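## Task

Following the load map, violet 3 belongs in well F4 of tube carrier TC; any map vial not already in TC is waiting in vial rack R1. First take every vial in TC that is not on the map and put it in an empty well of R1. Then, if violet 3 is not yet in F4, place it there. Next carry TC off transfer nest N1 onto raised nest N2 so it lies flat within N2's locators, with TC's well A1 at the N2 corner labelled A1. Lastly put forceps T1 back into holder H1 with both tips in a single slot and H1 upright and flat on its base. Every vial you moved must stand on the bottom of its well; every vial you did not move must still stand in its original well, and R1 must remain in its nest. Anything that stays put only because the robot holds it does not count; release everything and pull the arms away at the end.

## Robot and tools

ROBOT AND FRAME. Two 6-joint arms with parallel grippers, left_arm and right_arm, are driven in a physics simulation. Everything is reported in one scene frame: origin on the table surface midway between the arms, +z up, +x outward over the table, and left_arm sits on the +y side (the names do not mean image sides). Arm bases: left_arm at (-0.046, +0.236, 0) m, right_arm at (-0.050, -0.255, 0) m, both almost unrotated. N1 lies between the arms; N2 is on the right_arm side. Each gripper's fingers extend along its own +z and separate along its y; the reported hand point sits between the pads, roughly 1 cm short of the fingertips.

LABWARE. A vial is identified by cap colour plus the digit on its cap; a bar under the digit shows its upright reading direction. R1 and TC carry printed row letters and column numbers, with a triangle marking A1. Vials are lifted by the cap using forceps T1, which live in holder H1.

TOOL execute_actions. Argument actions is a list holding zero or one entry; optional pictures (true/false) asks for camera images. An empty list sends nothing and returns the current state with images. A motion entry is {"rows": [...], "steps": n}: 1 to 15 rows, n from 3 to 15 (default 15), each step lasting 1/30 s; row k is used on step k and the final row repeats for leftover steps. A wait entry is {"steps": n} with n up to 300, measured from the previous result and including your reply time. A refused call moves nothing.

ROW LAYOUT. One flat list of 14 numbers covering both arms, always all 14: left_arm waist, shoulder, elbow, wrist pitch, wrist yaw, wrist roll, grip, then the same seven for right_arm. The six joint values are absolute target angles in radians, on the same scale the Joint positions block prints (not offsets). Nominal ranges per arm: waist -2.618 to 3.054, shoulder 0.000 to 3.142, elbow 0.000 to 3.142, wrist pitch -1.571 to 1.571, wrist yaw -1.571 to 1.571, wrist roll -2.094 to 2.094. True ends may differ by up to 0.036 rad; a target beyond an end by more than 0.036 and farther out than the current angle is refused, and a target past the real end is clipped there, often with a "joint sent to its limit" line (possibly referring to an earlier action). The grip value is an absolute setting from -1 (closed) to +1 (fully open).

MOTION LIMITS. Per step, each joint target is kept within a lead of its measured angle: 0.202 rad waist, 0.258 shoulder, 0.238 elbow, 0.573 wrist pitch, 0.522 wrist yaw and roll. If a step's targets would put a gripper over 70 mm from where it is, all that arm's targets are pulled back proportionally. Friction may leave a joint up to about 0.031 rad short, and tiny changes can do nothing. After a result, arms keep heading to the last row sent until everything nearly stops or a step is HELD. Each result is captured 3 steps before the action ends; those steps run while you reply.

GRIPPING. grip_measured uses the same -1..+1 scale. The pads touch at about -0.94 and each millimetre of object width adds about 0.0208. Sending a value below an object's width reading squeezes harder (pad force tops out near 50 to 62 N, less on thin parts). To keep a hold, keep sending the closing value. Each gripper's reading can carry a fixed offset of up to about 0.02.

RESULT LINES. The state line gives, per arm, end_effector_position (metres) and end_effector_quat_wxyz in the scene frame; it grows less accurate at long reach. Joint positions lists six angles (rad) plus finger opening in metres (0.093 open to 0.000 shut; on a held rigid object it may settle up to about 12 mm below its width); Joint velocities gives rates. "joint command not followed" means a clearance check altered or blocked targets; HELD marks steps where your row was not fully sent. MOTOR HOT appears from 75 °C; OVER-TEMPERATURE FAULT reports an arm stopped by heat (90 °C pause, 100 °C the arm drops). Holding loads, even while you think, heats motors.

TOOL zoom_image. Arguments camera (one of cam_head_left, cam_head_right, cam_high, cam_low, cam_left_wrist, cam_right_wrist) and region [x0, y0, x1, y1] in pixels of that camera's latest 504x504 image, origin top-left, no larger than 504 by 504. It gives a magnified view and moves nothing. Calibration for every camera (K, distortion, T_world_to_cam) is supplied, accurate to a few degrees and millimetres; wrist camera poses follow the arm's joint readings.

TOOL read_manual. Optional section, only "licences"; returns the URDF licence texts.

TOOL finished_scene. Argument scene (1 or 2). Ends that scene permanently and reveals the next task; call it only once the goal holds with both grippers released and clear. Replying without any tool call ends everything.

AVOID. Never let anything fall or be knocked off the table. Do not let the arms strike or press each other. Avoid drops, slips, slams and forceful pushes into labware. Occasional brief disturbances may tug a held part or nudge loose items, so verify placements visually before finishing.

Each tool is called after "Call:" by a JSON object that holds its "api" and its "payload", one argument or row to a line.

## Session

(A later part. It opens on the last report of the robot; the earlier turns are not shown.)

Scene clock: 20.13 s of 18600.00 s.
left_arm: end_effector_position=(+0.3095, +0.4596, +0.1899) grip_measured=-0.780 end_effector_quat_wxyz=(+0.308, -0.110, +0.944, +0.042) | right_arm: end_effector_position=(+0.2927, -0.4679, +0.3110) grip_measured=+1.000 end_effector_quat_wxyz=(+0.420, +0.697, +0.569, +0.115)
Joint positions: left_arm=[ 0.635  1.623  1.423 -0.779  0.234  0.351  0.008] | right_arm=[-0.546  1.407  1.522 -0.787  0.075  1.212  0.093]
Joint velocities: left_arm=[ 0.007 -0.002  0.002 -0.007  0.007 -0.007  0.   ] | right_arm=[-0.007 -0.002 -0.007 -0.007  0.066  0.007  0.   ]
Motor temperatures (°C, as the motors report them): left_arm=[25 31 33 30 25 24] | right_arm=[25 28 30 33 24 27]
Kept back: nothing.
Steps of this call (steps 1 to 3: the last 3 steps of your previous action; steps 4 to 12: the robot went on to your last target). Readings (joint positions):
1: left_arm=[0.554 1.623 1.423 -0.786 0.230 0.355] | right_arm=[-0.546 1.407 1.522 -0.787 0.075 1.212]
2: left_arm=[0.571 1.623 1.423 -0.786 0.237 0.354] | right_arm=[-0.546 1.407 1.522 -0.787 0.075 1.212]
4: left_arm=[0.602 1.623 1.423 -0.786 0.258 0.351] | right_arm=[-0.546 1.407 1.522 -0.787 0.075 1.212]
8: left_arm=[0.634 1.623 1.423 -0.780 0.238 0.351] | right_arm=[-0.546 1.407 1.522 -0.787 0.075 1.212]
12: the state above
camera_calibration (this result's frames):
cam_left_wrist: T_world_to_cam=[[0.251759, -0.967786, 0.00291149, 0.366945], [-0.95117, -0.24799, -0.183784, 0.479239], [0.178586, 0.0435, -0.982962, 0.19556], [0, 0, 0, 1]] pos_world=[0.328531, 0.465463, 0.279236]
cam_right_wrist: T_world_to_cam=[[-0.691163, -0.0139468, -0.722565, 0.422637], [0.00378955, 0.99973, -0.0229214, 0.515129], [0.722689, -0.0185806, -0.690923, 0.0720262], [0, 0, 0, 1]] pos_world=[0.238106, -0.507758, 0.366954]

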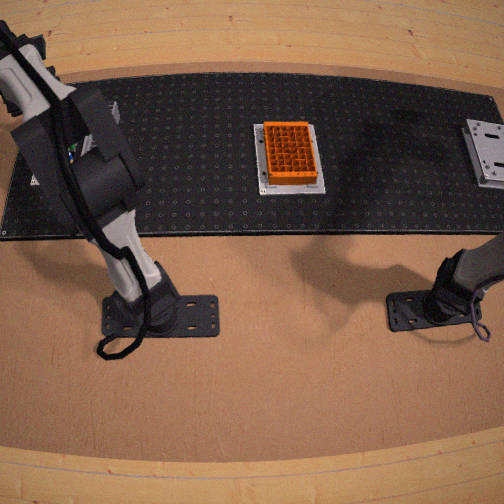

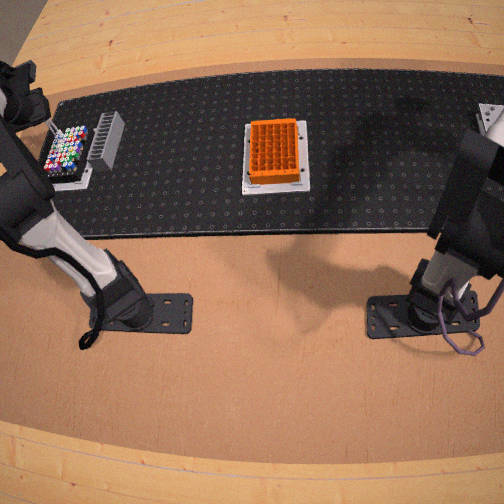

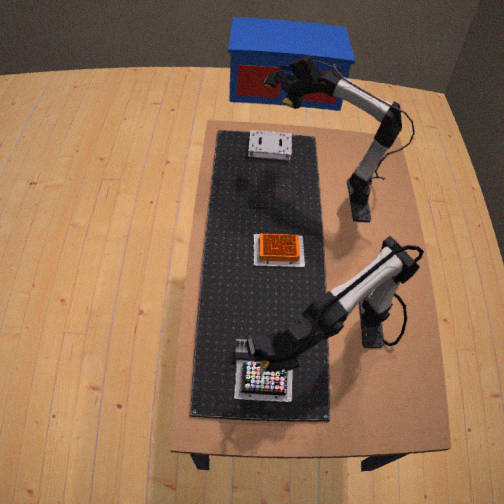

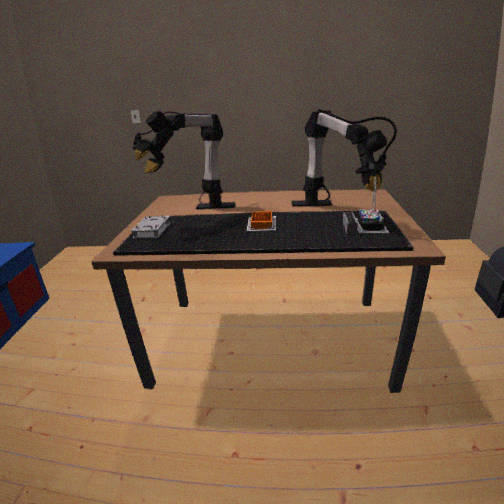

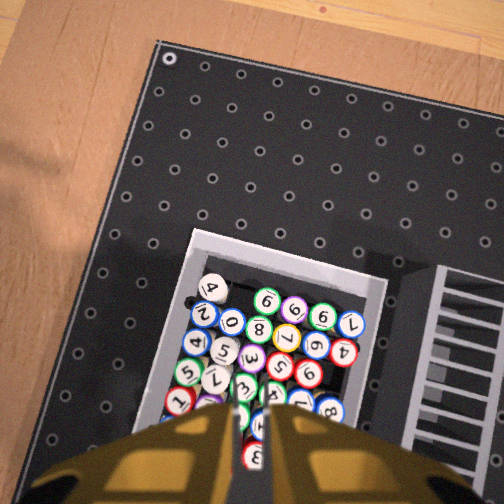

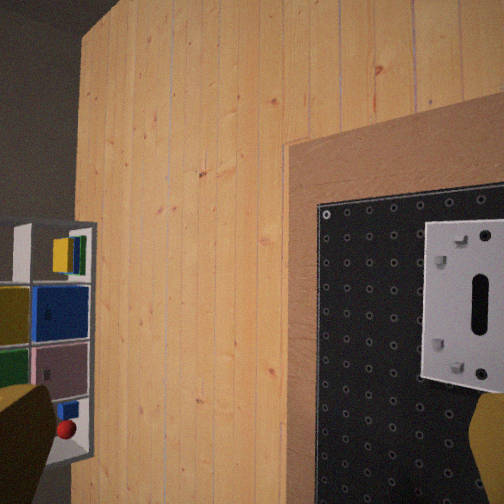

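Call:
{"api": "execute_actions", "payload": {
  "actions": [
    {"rows":[[0.617,1.623,1.405,-0.73,0.234,0.351,-0.78,-0.546,1.407,1.522,-0.787,0.075,1.212,1],[0.617,1.623,1.397,-0.72,0.234,0.351,-0.78,-0.546,1.407,1.522,-0.787,0.075,1.212,1],[0.617,1.623,1.389,-0.71,0.234,0.351,-0.78,-0.546,1.407,1.522,-0.787,0.075,1.212,1],[0.617,1.623,1.381,-0.702,0.234,0.351,-0.78,-0.546,1.407,1.522,-0.787,0.075,1.212,1]],"steps":15}
  ]
}}

Call:
{"api": "execute_actions", "payload": {
  "actions": [
    {"steps":6}
  ],
  "pictures": true
}}

Call:
{"api": "zoom_image", "payload": {
  "camera": "cam_left_wrist",
  "region": [200, 310, 310, 410]
}}

Call:
{"api": "zoom_image", "payload": {
  "camera": "cam_head_right",
  "region": [45, 110, 105, 165]
}}

Scene clock: 21.30 s of 18600.00 s.
left_arm: end_effector_position=(+0.3117, +0.4616, +0.1839) grip_measured=-0.780 end_effector_quat_wxyz=(+0.313, -0.109, +0.942, +0.046) | right_arm: end_effector_position=(+0.2927, -0.4679, +0.3110) grip_measured=+1.000 end_effector_quat_wxyz=(+0.420, +0.697, +0.569, +0.115)
Joint positions: left_arm=[ 0.635  1.623  1.392 -0.733  0.233  0.351  0.008] | right_arm=[-0.546  1.407  1.522 -0.787  0.075  1.212  0.093]
Joint velocities: left_arm=[-0.007 -0.007 -0.012  0.051  0.022 -0.022 -0.   ] | right_arm=[ 0.007 -0.007  0.002 -0.022  0.037 -0.022  0.   ]
Motor temperatures (°C, as the motors report them): left_arm=[25 32 33 30 25 24] | right_arm=[25 28 30 33 24 27]
Steps of this call (steps 1 to 23: the robot went on to your last target; steps 24 to 35: the first 12 steps of this action). Readings (joint positions):
24: left_arm=[0.635 1.623 1.423 -0.776 0.233 0.351] | right_arm=[-0.546 1.407 1.522 -0.787 0.075 1.212]
25: left_arm=[0.635 1.623 1.421 -0.770 0.233 0.351] | right_arm=[-0.546 1.407 1.522 -0.787 0.075 1.212]
27: left_arm=[0.635 1.623 1.411 -0.753 0.233 0.351] | right_arm=[-0.546 1.407 1.522 -0.787 0.075 1.212]
31: left_arm=[0.635 1.623 1.393 -0.740 0.233 0.351] | right_arm=[-0.546 1.407 1.522 -0.787 0.075 1.212]
35: the state above

Scene clock: 21.50 s of 18600.00 s.
left_arm: end_effector_position=(+0.3124, +0.4621, +0.1845) grip_measured=-0.780 end_effector_quat_wxyz=(+0.315, -0.109, +0.942, +0.047) | right_arm: end_effector_position=(+0.2927, -0.4679, +0.3110) grip_measured=+1.000 end_effector_quat_wxyz=(+0.420, +0.697, +0.569, +0.115)
Joint positions: left_arm=[ 0.635  1.623  1.392 -0.729  0.233  0.351  0.008] | right_arm=[-0.546  1.407  1.522 -0.787  0.075  1.212  0.093]
Joint velocities: left_arm=[ 0.002 -0.002 -0.022  0.095  0.022  0.007  0.001] | right_arm=[ 0.002 -0.017 -0.007 -0.037  0.007  0.007  0.   ]
Motor temperatures (°C, as the motors report them): left_arm=[25 32 33 30 25 24] | right_arm=[25 28 31 33 24 27]
Kept back: nothing.
Steps of this call (steps 1 to 3: the last 3 steps of your previous action; steps 4 to 6: the robot went on to your last target). Readings (joint positions):
1: left_arm=[0.635 1.623 1.392 -0.732 0.233 0.351] | right_arm=[-0.546 1.407 1.522 -0.787 0.075 1.212]
2: left_arm=[0.635 1.623 1.392 -0.731 0.233 0.351] | right_arm=[-0.546 1.407 1.522 -0.787 0.075 1.212]
4: left_arm=[0.635 1.623 1.392 -0.729 0.233 0.351] | right_arm=[-0.546 1.407 1.522 -0.787 0.075 1.212]
6: the state above
camera_calibration (this result's frames):
cam_left_wrist: T_world_to_cam=[[0.252613, -0.967552, -0.00552934, 0.369891], [-0.948258, -0.246432, -0.200196, 0.483069], [0.192337, 0.0558154, -0.97974, 0.179013], [0, 0, 0, 1]] pos_world=[0.330204, 0.466941, 0.27414]
cam_right_wrist: T_world_to_cam=[[-0.691163, -0.0139468, -0.722565, 0.422637], [0.00378955, 0.99973, -0.0229214, 0.515129], [0.722689, -0.0185806, -0.690923, 0.0720262], [0, 0, 0, 1]] pos_world=[0.238106, -0.507758, 0.366954]

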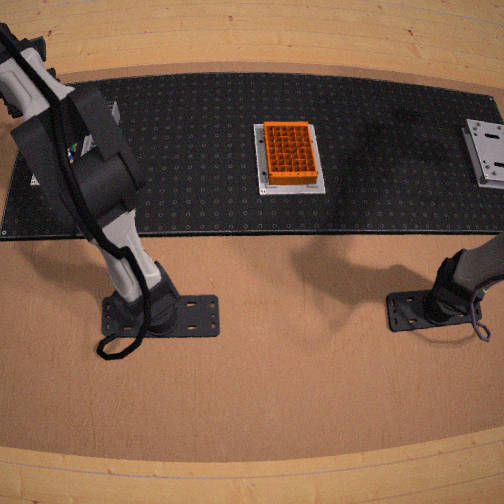

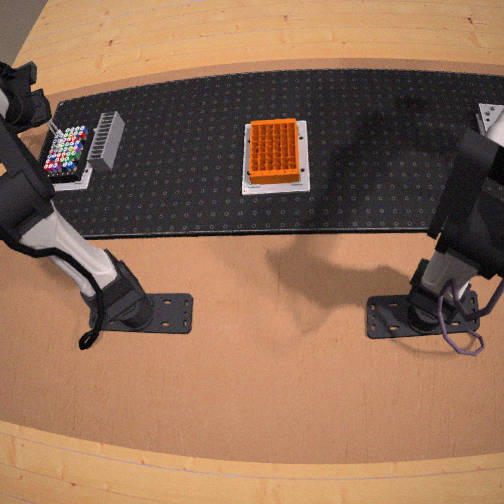

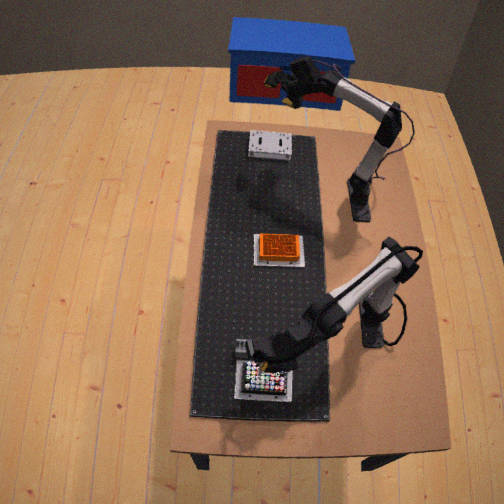

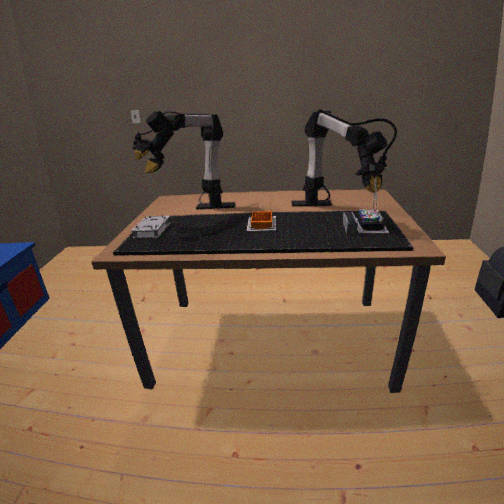

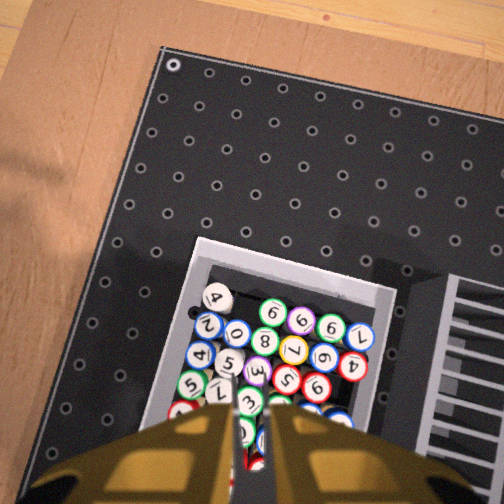

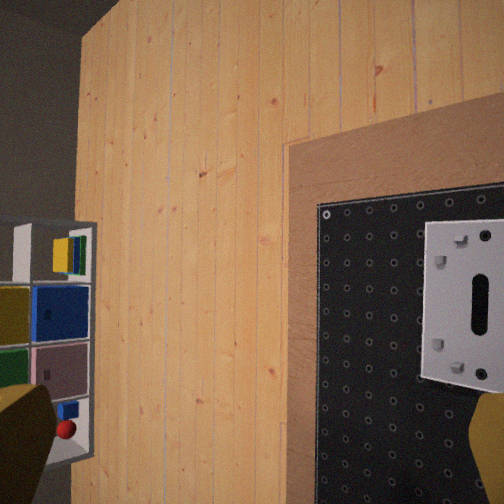

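Region (200, 310, 310, 410) of cam_left_wrist's 504x504 image, scaled by 4.582, with more detail than that image has; it fills the top 458 rows of this view, and the rest is white.

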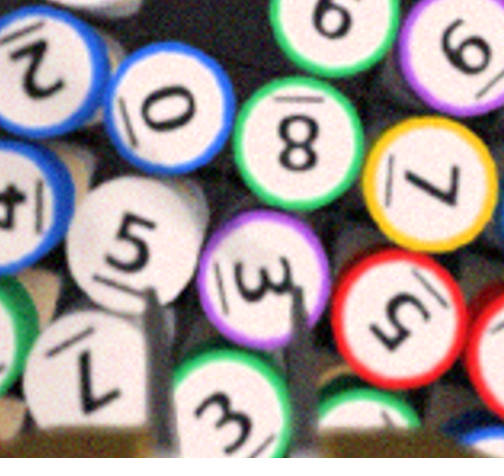

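Region (45, 110, 105, 165) of cam_head_right's 504x504 image, scaled by 8.400, with more detail than that image has; it fills the top 462 rows of this view, and the rest is white.

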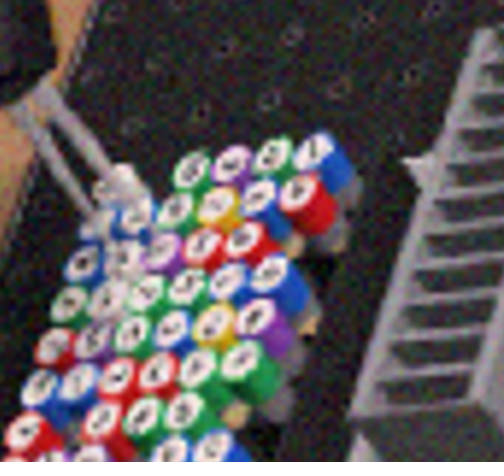

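Need 4 mm right: q1 → .625.

Call:
{"api": "execute_actions", "payload": {
  "actions": [
    {"rows":[[0.608,1.623,1.381,-0.702,0.234,0.351,-0.775,-0.546,1.407,1.522,-0.787,0.075,1.212,1],[0.614,1.623,1.381,-0.702,0.234,0.351,-0.775,-0.546,1.407,1.522,-0.787,0.075,1.212,1]],"steps":12}
  ],
  "pictures": true
}}

Call:
{"api": "zoom_image", "payload": {
  "camera": "cam_left_wrist",
  "region": [200, 310, 310, 410]
}}

Scene clock: 21.87 s of 18600.00 s.
left_arm: end_effector_position=(+0.3148, +0.4588, +0.1847) grip_measured=-0.778 end_effector_quat_wxyz=(+0.316, -0.104, +0.942, +0.046) | right_arm: end_effector_position=(+0.2927, -0.4679, +0.3110) grip_measured=+1.000 end_effector_quat_wxyz=(+0.420, +0.697, +0.569, +0.115)
Joint positions: left_arm=[ 0.625  1.623  1.392 -0.728  0.233  0.351  0.008] | right_arm=[-0.546  1.407  1.522 -0.787  0.075  1.212  0.093]
Joint velocities: left_arm=[ 0.007 -0.017 -0.002  0.066  0.007  0.022  0.   ] | right_arm=[-0.002  0.002 -0.027 -0.022  0.022  0.081  0.   ]
Motor temperatures (°C, as the motors report them): left_arm=[25 32 33 30 25 24] | right_arm=[25 28 31 33 24 27]
Steps of this call (steps 1 to 2: the robot went on to your last target; steps 3 to 11: the first 9 steps of this action). Readings (joint positions):
3: left_arm=[0.634 1.623 1.392 -0.728 0.233 0.351] | right_arm=[-0.546 1.407 1.522 -0.787 0.075 1.212]
4: left_arm=[0.631 1.623 1.392 -0.728 0.233 0.351] | right_arm=[-0.546 1.407 1.522 -0.787 0.075 1.212]
6: left_arm=[0.627 1.623 1.392 -0.728 0.233 0.351] | right_arm=[-0.546 1.407 1.522 -0.787 0.075 1.212]
10: left_arm=[0.625 1.623 1.392 -0.728 0.233 0.351] | right_arm=[-0.546 1.407 1.522 -0.787 0.075 1.212]
11: the state above
camera_calibration (this result's frames):
cam_left_wrist: T_world_to_cam=[[0.24338, -0.969913, -0.00597469, 0.370187], [-0.950381, -0.237239, -0.201228, 0.481131], [0.193756, 0.0546531, -0.979526, 0.178951], [0, 0, 0, 1]] pos_world=[0.332489, 0.463413, 0.274316]
cam_right_wrist: T_world_to_cam=[[-0.691163, -0.0139468, -0.722565, 0.422637], [0.00378955, 0.99973, -0.0229214, 0.515129], [0.722689, -0.0185806, -0.690923, 0.0720262], [0, 0, 0, 1]] pos_world=[0.238106, -0.507758, 0.366954]

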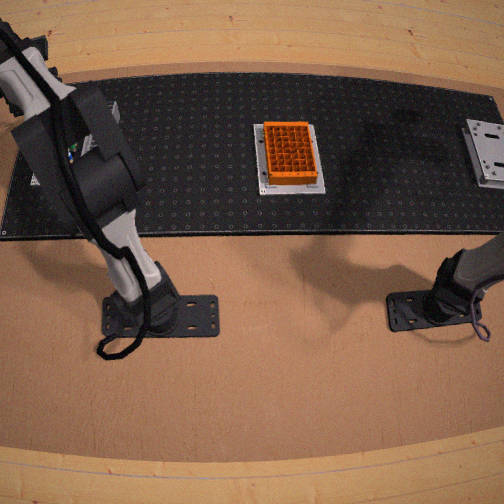

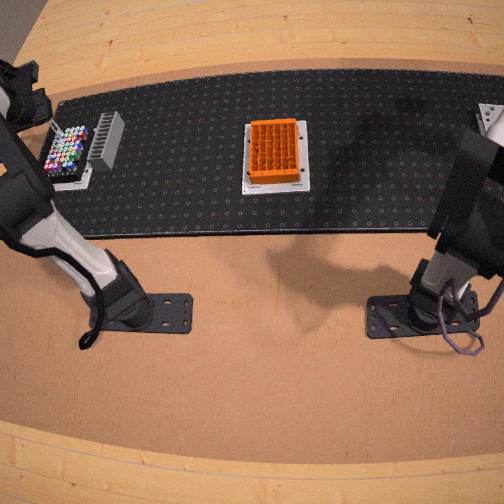

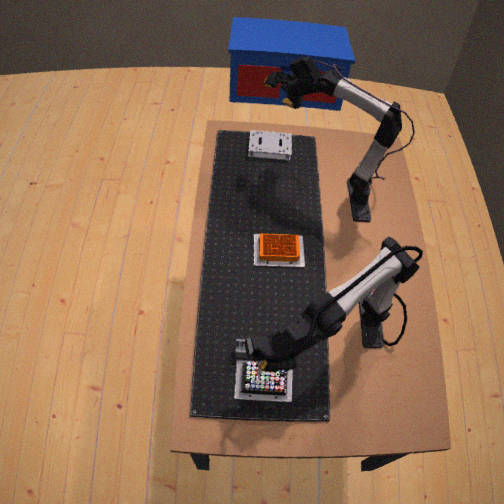

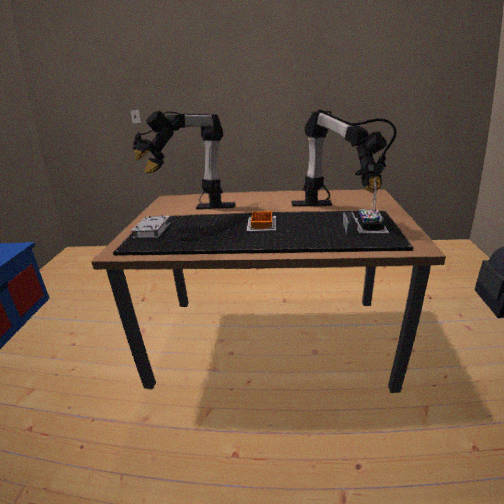

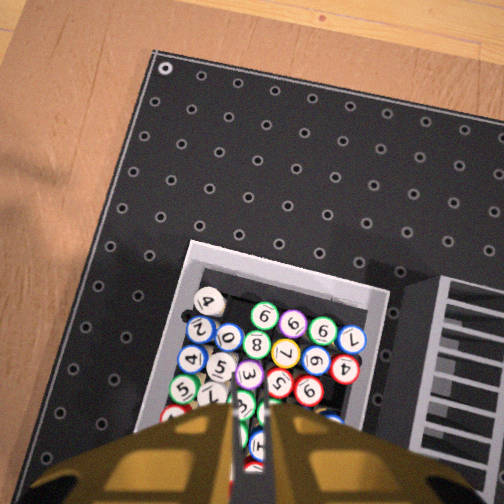

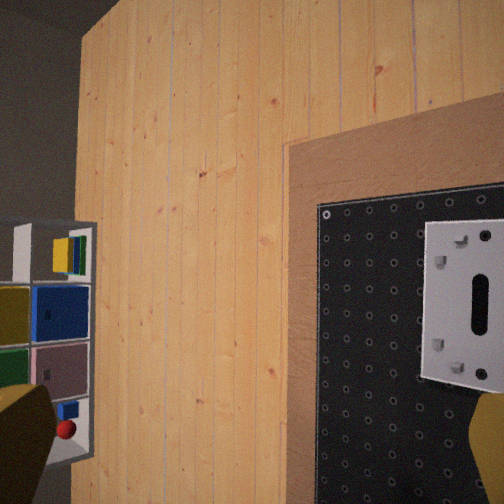

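Region (200, 310, 310, 410) of cam_left_wrist's 504x504 image, scaled by 4.582, with more detail than that image has; it fills the top 458 rows of this view, and the rest is white.

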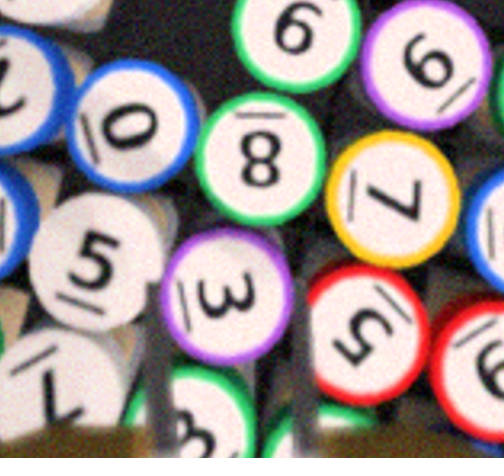

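Descend with q2 (+.04).

Call:
{"api": "execute_actions", "payload": {
  "actions": [
    {"rows":[[0.625,1.645,1.392,-0.715,0.234,0.351,-0.775,-0.546,1.407,1.522,-0.787,0.075,1.212,1],[0.625,1.649,1.392,-0.715,0.234,0.351,-0.775,-0.546,1.407,1.522,-0.787,0.075,1.212,1],[0.625,1.653,1.392,-0.715,0.234,0.351,-0.775,-0.546,1.407,1.522,-0.787,0.075,1.212,1],[0.625,1.657,1.392,-0.715,0.234,0.351,-0.775,-0.546,1.407,1.522,-0.787,0.075,1.212,1],[0.625,1.661,1.392,-0.715,0.234,0.351,-0.775,-0.546,1.407,1.522,-0.787,0.075,1.212,1],[0.625,1.665,1.392,-0.715,0.234,0.351,-0.775,-0.546,1.407,1.522,-0.787,0.075,1.212,1],[0.625,1.669,1.392,-0.715,0.234,0.351,-0.775,-0.546,1.407,1.522,-0.787,0.075,1.212,1],[0.625,1.673,1.392,-0.715,0.234,0.351,-0.775,-0.546,1.407,1.522,-0.787,0.075,1.212,1],[0.625,1.677,1.392,-0.715,0.234,0.351,-0.775,-0.546,1.407,1.522,-0.787,0.075,1.212,1]],"steps":15}
  ],
  "pictures": true
}}

Call:
{"api": "zoom_image", "payload": {
  "camera": "cam_left_wrist",
  "region": [200, 310, 310, 410]
}}

Call:
{"api": "zoom_image", "payload": {
  "camera": "cam_head_right",
  "region": [45, 110, 105, 165]
}}

Scene clock: 23.23 s of 18600.00 s.
left_arm: end_effector_position=(+0.3168, +0.4604, +0.1683) grip_measured=-0.777 end_effector_quat_wxyz=(+0.299, -0.108, +0.947, +0.036) | right_arm: end_effector_position=(+0.2927, -0.4679, +0.3110) grip_measured=+1.000 end_effector_quat_wxyz=(+0.420, +0.697, +0.569, +0.115)
Joint positions: left_arm=[ 0.625  1.664  1.392 -0.728  0.233  0.351  0.008] | right_arm=[-0.546  1.407  1.522 -0.787  0.075  1.212  0.093]
Joint velocities: left_arm=[ 0.007  0.042 -0.002 -0.022 -0.022  0.007 -0.001] | right_arm=[-0.012  0.007  0.002  0.051  0.022  0.051  0.   ]
Motor temperatures (°C, as the motors report them): left_arm=[25 32 33 31 25 24] | right_arm=[25 28 31 33 24 27]
Steps of this call (steps 1 to 3: the last 3 steps of your previous action; steps 4 to 15: the robot went on to your last target; steps 16 to 29: nothing new was sent; steps 30 to 41: the first 12 steps of this action). Readings (joint positions):
30: left_arm=[0.625 1.623 1.392 -0.728 0.233 0.351] | right_arm=[-0.546 1.407 1.522 -0.787 0.075 1.212]
31: left_arm=[0.625 1.623 1.392 -0.728 0.233 0.351] | right_arm=[-0.546 1.407 1.522 -0.787 0.075 1.212]
33: left_arm=[0.625 1.627 1.392 -0.728 0.233 0.351] | right_arm=[-0.546 1.407 1.522 -0.787 0.075 1.212]
37: left_arm=[0.625 1.647 1.392 -0.728 0.233 0.351] | right_arm=[-0.546 1.407 1.522 -0.787 0.075 1.212]
41: the state above
camera_calibration (this result's frames):
cam_left_wrist: T_world_to_cam=[[0.243441, -0.969867, 0.00976169, 0.368392], [-0.95629, -0.24169, -0.164606, 0.477898], [0.162005, 0.0307367, -0.986311, 0.184681], [0, 0, 0, 1]] pos_world=[0.337408, 0.467118, 0.257222]
cam_right_wrist: T_world_to_cam=[[-0.691163, -0.0139468, -0.722565, 0.422637], [0.00378955, 0.99973, -0.0229214, 0.515129], [0.722689, -0.0185806, -0.690923, 0.0720262], [0, 0, 0, 1]] pos_world=[0.238106, -0.507758, 0.366954]

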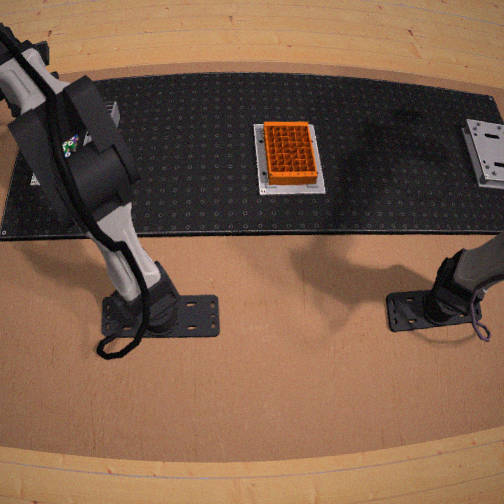

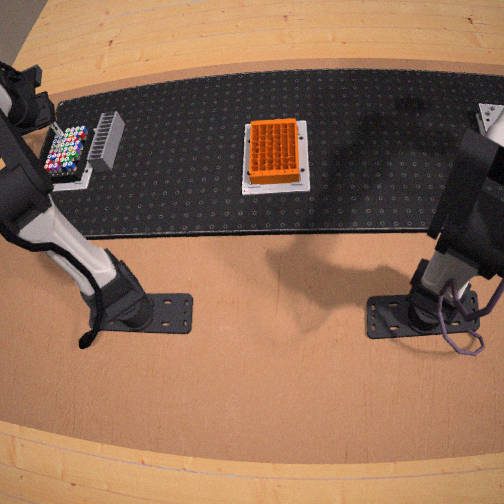

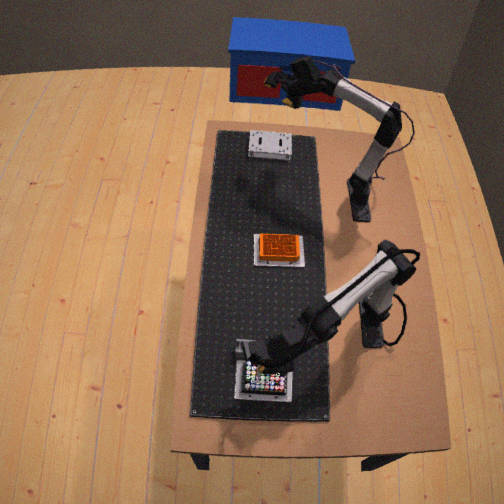

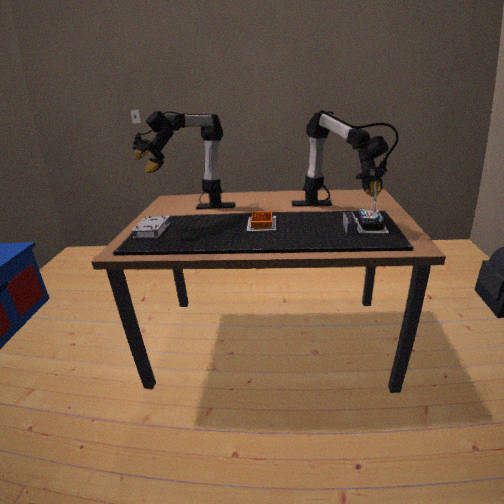

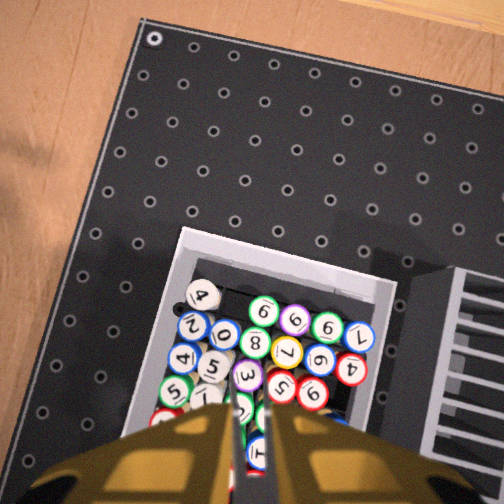

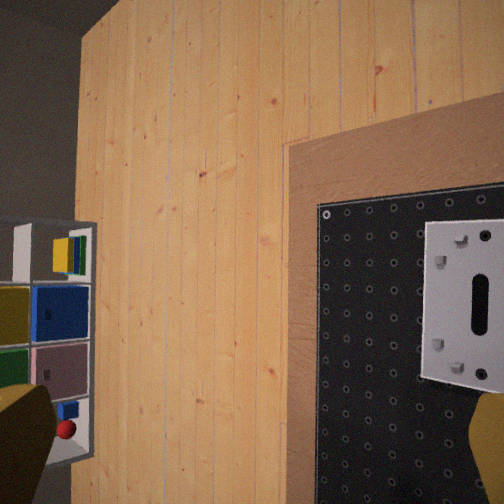

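Region (200, 310, 310, 410) of cam_left_wrist's 504x504 image, scaled by 4.582, with more detail than that image has; it fills the top 458 rows of this view, and the rest is white.

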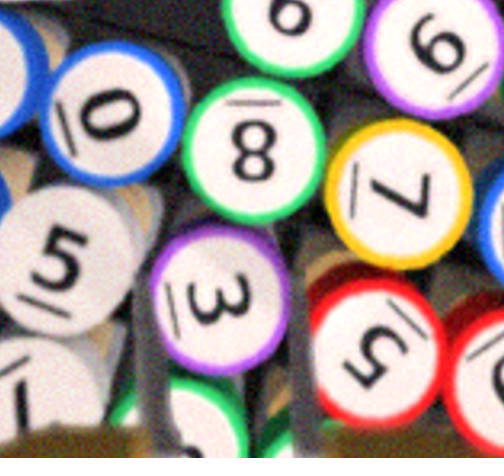

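Region (45, 110, 105, 165) of cam_head_right's 504x504 image, scaled by 8.400, with more detail than that image has; it fills the top 462 rows of this view, and the rest is white.

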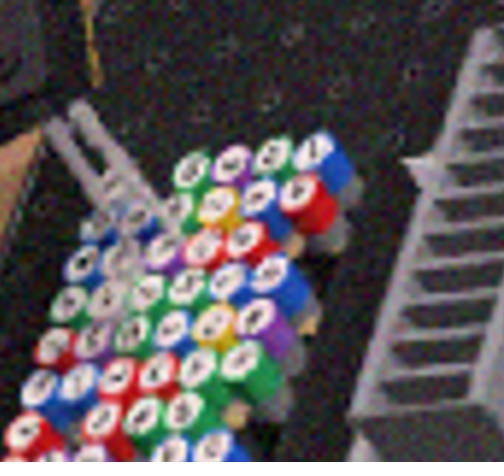

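Call:
{"api": "execute_actions", "payload": {
  "actions": [
    {"rows":[[0.625,1.665,1.392,-0.728,0.234,0.351,-0.8,-0.546,1.407,1.522,-0.787,0.075,1.212,1],[0.625,1.665,1.392,-0.728,0.234,0.351,-0.83,-0.546,1.407,1.522,-0.787,0.075,1.212,1],[0.625,1.665,1.392,-0.728,0.234,0.351,-0.86,-0.546,1.407,1.522,-0.787,0.075,1.212,1],[0.625,1.665,1.392,-0.728,0.234,0.351,-0.88,-0.546,1.407,1.522,-0.787,0.075,1.212,1],[0.625,1.665,1.392,-0.728,0.234,0.351,-0.88,-0.546,1.407,1.522,-0.787,0.075,1.212,1],[0.625,1.665,1.392,-0.728,0.234,0.351,-0.88,-0.546,1.407,1.522,-0.787,0.075,1.212,1],[0.625,1.665,1.416,-0.755,0.234,0.351,-0.88,-0.546,1.407,1.522,-0.787,0.075,1.212,1],[0.625,1.665,1.428,-0.769,0.234,0.351,-0.88,-0.546,1.407,1.522,-0.787,0.075,1.212,1],[0.625,1.665,1.44,-0.783,0.234,0.351,-0.88,-0.546,1.407,1.522,-0.787,0.075,1.212,1],[0.625,1.665,1.452,-0.797,0.234,0.351,-0.88,-0.546,1.407,1.522,-0.787,0.075,1.212,1],[0.625,1.665,1.464,-0.81,0.234,0.351,-0.88,-0.546,1.407,1.522,-0.787,0.075,1.212,1],[0.625,1.665,1.476,-0.822,0.234,0.351,-0.88,-0.546,1.407,1.522,-0.787,0.075,1.212,1],[0.625,1.665,1.488,-0.834,0.234,0.351,-0.88,-0.546,1.407,1.522,-0.787,0.075,1.212,1],[0.625,1.665,1.5,-0.846,0.234,0.351,-0.88,-0.546,1.407,1.522,-0.787,0.075,1.212,1],[0.625,1.665,1.512,-0.858,0.234,0.351,-0.88,-0.546,1.407,1.522,-0.787,0.075,1.212,1]],"steps":15}
  ]
}}

Call:
{"api": "execute_actions", "payload": {
  "actions": [
    {"rows":[[0.625,1.665,1.524,-0.87,0.234,0.351,-0.88,-0.546,1.407,1.522,-0.787,0.075,1.212,1],[0.625,1.665,1.538,-0.883,0.234,0.351,-0.88,-0.546,1.407,1.522,-0.787,0.075,1.212,1],[0.625,1.665,1.552,-0.896,0.234,0.351,-0.88,-0.546,1.407,1.522,-0.787,0.075,1.212,1],[0.625,1.665,1.566,-0.909,0.234,0.351,-0.88,-0.546,1.407,1.522,-0.787,0.075,1.212,1],[0.625,1.665,1.58,-0.922,0.234,0.351,-0.88,-0.546,1.407,1.522,-0.787,0.075,1.212,1],[0.625,1.665,1.596,-0.937,0.234,0.351,-0.88,-0.546,1.407,1.522,-0.787,0.075,1.212,1],[0.625,1.665,1.612,-0.952,0.234,0.351,-0.88,-0.546,1.407,1.522,-0.787,0.075,1.212,1],[0.625,1.665,1.628,-0.967,0.234,0.351,-0.88,-0.546,1.407,1.522,-0.787,0.075,1.212,1],[0.625,1.665,1.644,-0.982,0.234,0.351,-0.88,-0.546,1.407,1.522,-0.787,0.075,1.212,1],[0.625,1.665,1.66,-0.995,0.234,0.351,-0.88,-0.546,1.407,1.522,-0.787,0.075,1.212,1],[0.625,1.665,1.676,-1.005,0.234,0.351,-0.88,-0.546,1.407,1.522,-0.787,0.075,1.212,1],[0.625,1.665,1.69,-1.015,0.234,0.351,-0.88,-0.546,1.407,1.522,-0.787,0.075,1.212,1]],"steps":15}
  ],
  "pictures": true
}}

Call:
{"api": "zoom_image", "payload": {
  "camera": "cam_head_right",
  "region": [30, 80, 110, 165]
}}

Scene clock: 24.57 s of 18600.00 s.
left_arm: end_effector_position=(+0.3166, +0.4602, +0.1774) grip_measured=-0.869 end_effector_quat_wxyz=(+0.298, -0.108, +0.948, +0.035) | right_arm: end_effector_position=(+0.2927, -0.4679, +0.3110) grip_measured=+1.000 end_effector_quat_wxyz=(+0.420, +0.697, +0.569, +0.115)
Joint positions: left_arm=[ 0.625  1.665  1.431 -0.769  0.233  0.351  0.003] | right_arm=[-0.546  1.407  1.522 -0.787  0.075  1.212  0.093]
Joint velocities: left_arm=[-0.007 -0.012  0.369 -0.286  0.007 -0.007 -0.   ] | right_arm=[-0.017 -0.017  0.002 -0.007 -0.066  0.051  0.   ]
Motor temperatures (°C, as the motors report them): left_arm=[25 32 33 31 25 24] | right_arm=[25 28 31 33 24 27]
Steps of this call (steps 1 to 3: the last 3 steps of your previous action; steps 4 to 15: the robot went on to your last target; steps 16 to 28: nothing new was sent; steps 29 to 40: the first 12 steps of this action). Readings (joint positions):
29: left_arm=[0.625 1.665 1.392 -0.728 0.233 0.351] | right_arm=[-0.546 1.407 1.522 -0.787 0.075 1.212]
30: left_arm=[0.625 1.665 1.392 -0.728 0.233 0.351] | right_arm=[-0.546 1.407 1.522 -0.787 0.075 1.212]
32: left_arm=[0.625 1.665 1.392 -0.728 0.233 0.351] | right_arm=[-0.546 1.407 1.522 -0.787 0.075 1.212]
36: left_arm=[0.625 1.665 1.395 -0.733 0.233 0.351] | right_arm=[-0.546 1.407 1.522 -0.787 0.075 1.212]
40: the state above

Scene clock: 25.07 s of 18600.00 s.
left_arm: end_effector_position=(+0.3161, +0.4599, +0.2339) grip_measured=-0.869 end_effector_quat_wxyz=(+0.309, -0.106, +0.944, +0.042) | right_arm: end_effector_position=(+0.2927, -0.4679, +0.3110) grip_measured=+1.000 end_effector_quat_wxyz=(+0.420, +0.697, +0.569, +0.115)
Joint positions: left_arm=[ 0.625  1.665  1.642 -0.953  0.233  0.351  0.003] | right_arm=[-0.546  1.407  1.522 -0.787  0.075  1.212  0.093]
Joint velocities: left_arm=[-0.002  0.002  0.457 -0.3   -0.007 -0.037 -0.001] | right_arm=[ 0.002  0.007  0.002 -0.007 -0.007  0.066  0.   ]
Motor temperatures (°C, as the motors report them): left_arm=[25 32 33 31 25 24] | right_arm=[25 28 31 33 24 27]
Steps of this call (steps 1 to 3: the last 3 steps of your previous action; steps 4 to 15: the first 12 steps of this action). Readings (joint positions):
4: left_arm=[0.625 1.665 1.482 -0.812 0.233 0.351] | right_arm=[-0.546 1.407 1.522 -0.787 0.075 1.212]
5: left_arm=[0.625 1.665 1.494 -0.824 0.233 0.351] | right_arm=[-0.546 1.407 1.522 -0.787 0.075 1.212]
7: left_arm=[0.625 1.665 1.520 -0.849 0.233 0.351] | right_arm=[-0.546 1.407 1.522 -0.787 0.075 1.212]
11: left_arm=[0.625 1.665 1.578 -0.901 0.233 0.351] | right_arm=[-0.546 1.407 1.522 -0.787 0.075 1.212]
15: the state above
camera_calibration (this result's frames):
cam_left_wrist: T_world_to_cam=[[0.243343, -0.96994, 0.000557676, 0.369641], [-0.952978, -0.239195, -0.186063, 0.490747], [0.180603, 0.0447457, -0.982538, 0.23627], [0, 0, 0, 1]] pos_world=[0.33505, 0.465341, 0.323247]
cam_right_wrist: T_world_to_cam=[[-0.691163, -0.0139468, -0.722565, 0.422637], [0.00378955, 0.99973, -0.0229214, 0.515129], [0.722689, -0.0185806, -0.690923, 0.0720262], [0, 0, 0, 1]] pos_world=[0.238106, -0.507758, 0.366954]

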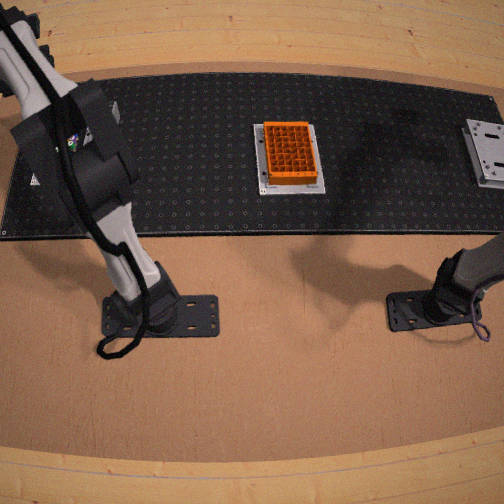

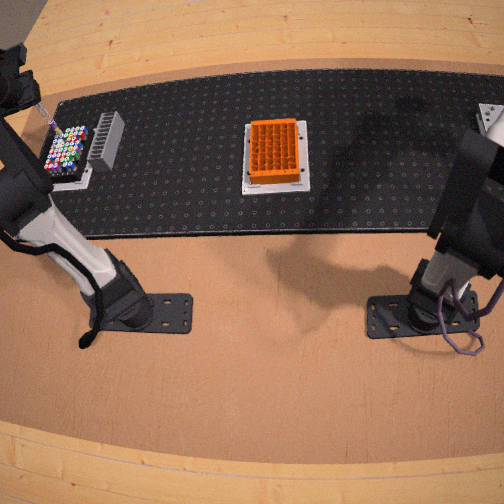

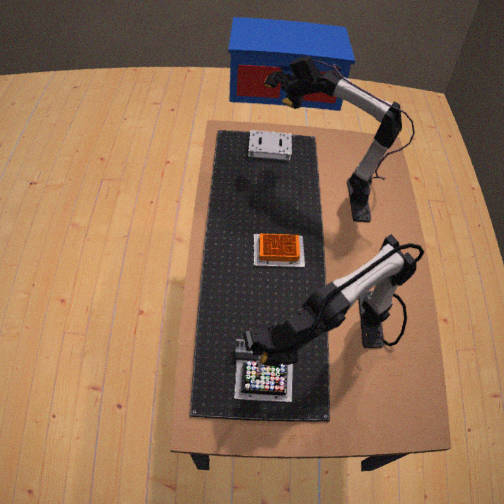

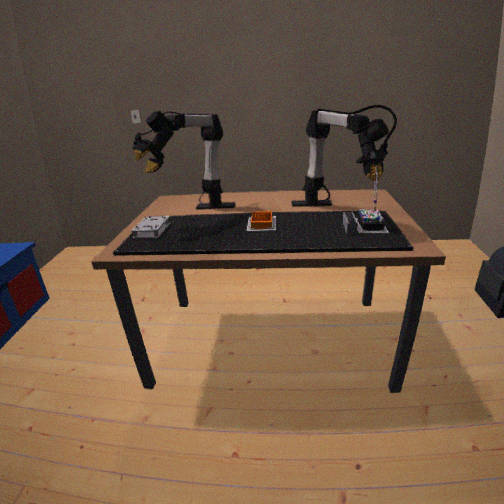

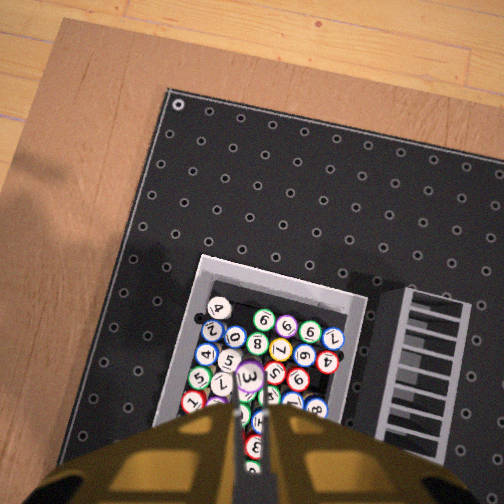

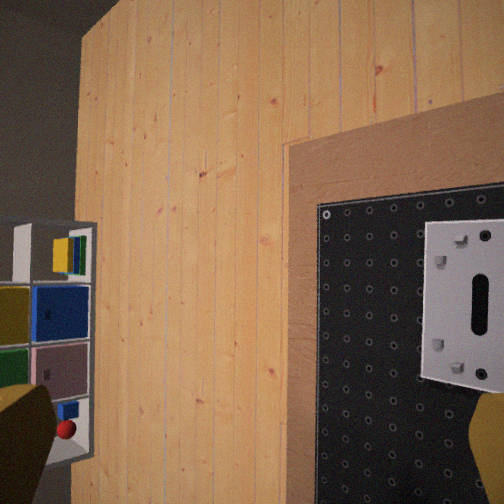

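Region (30, 80, 110, 165) of cam_head_right's 504x504 image, scaled by 5.929, with more detail than that image has; it fills the left 474 columns of this view, and the rest is white.

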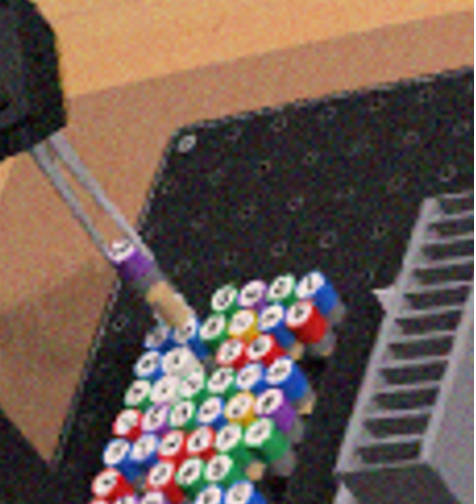

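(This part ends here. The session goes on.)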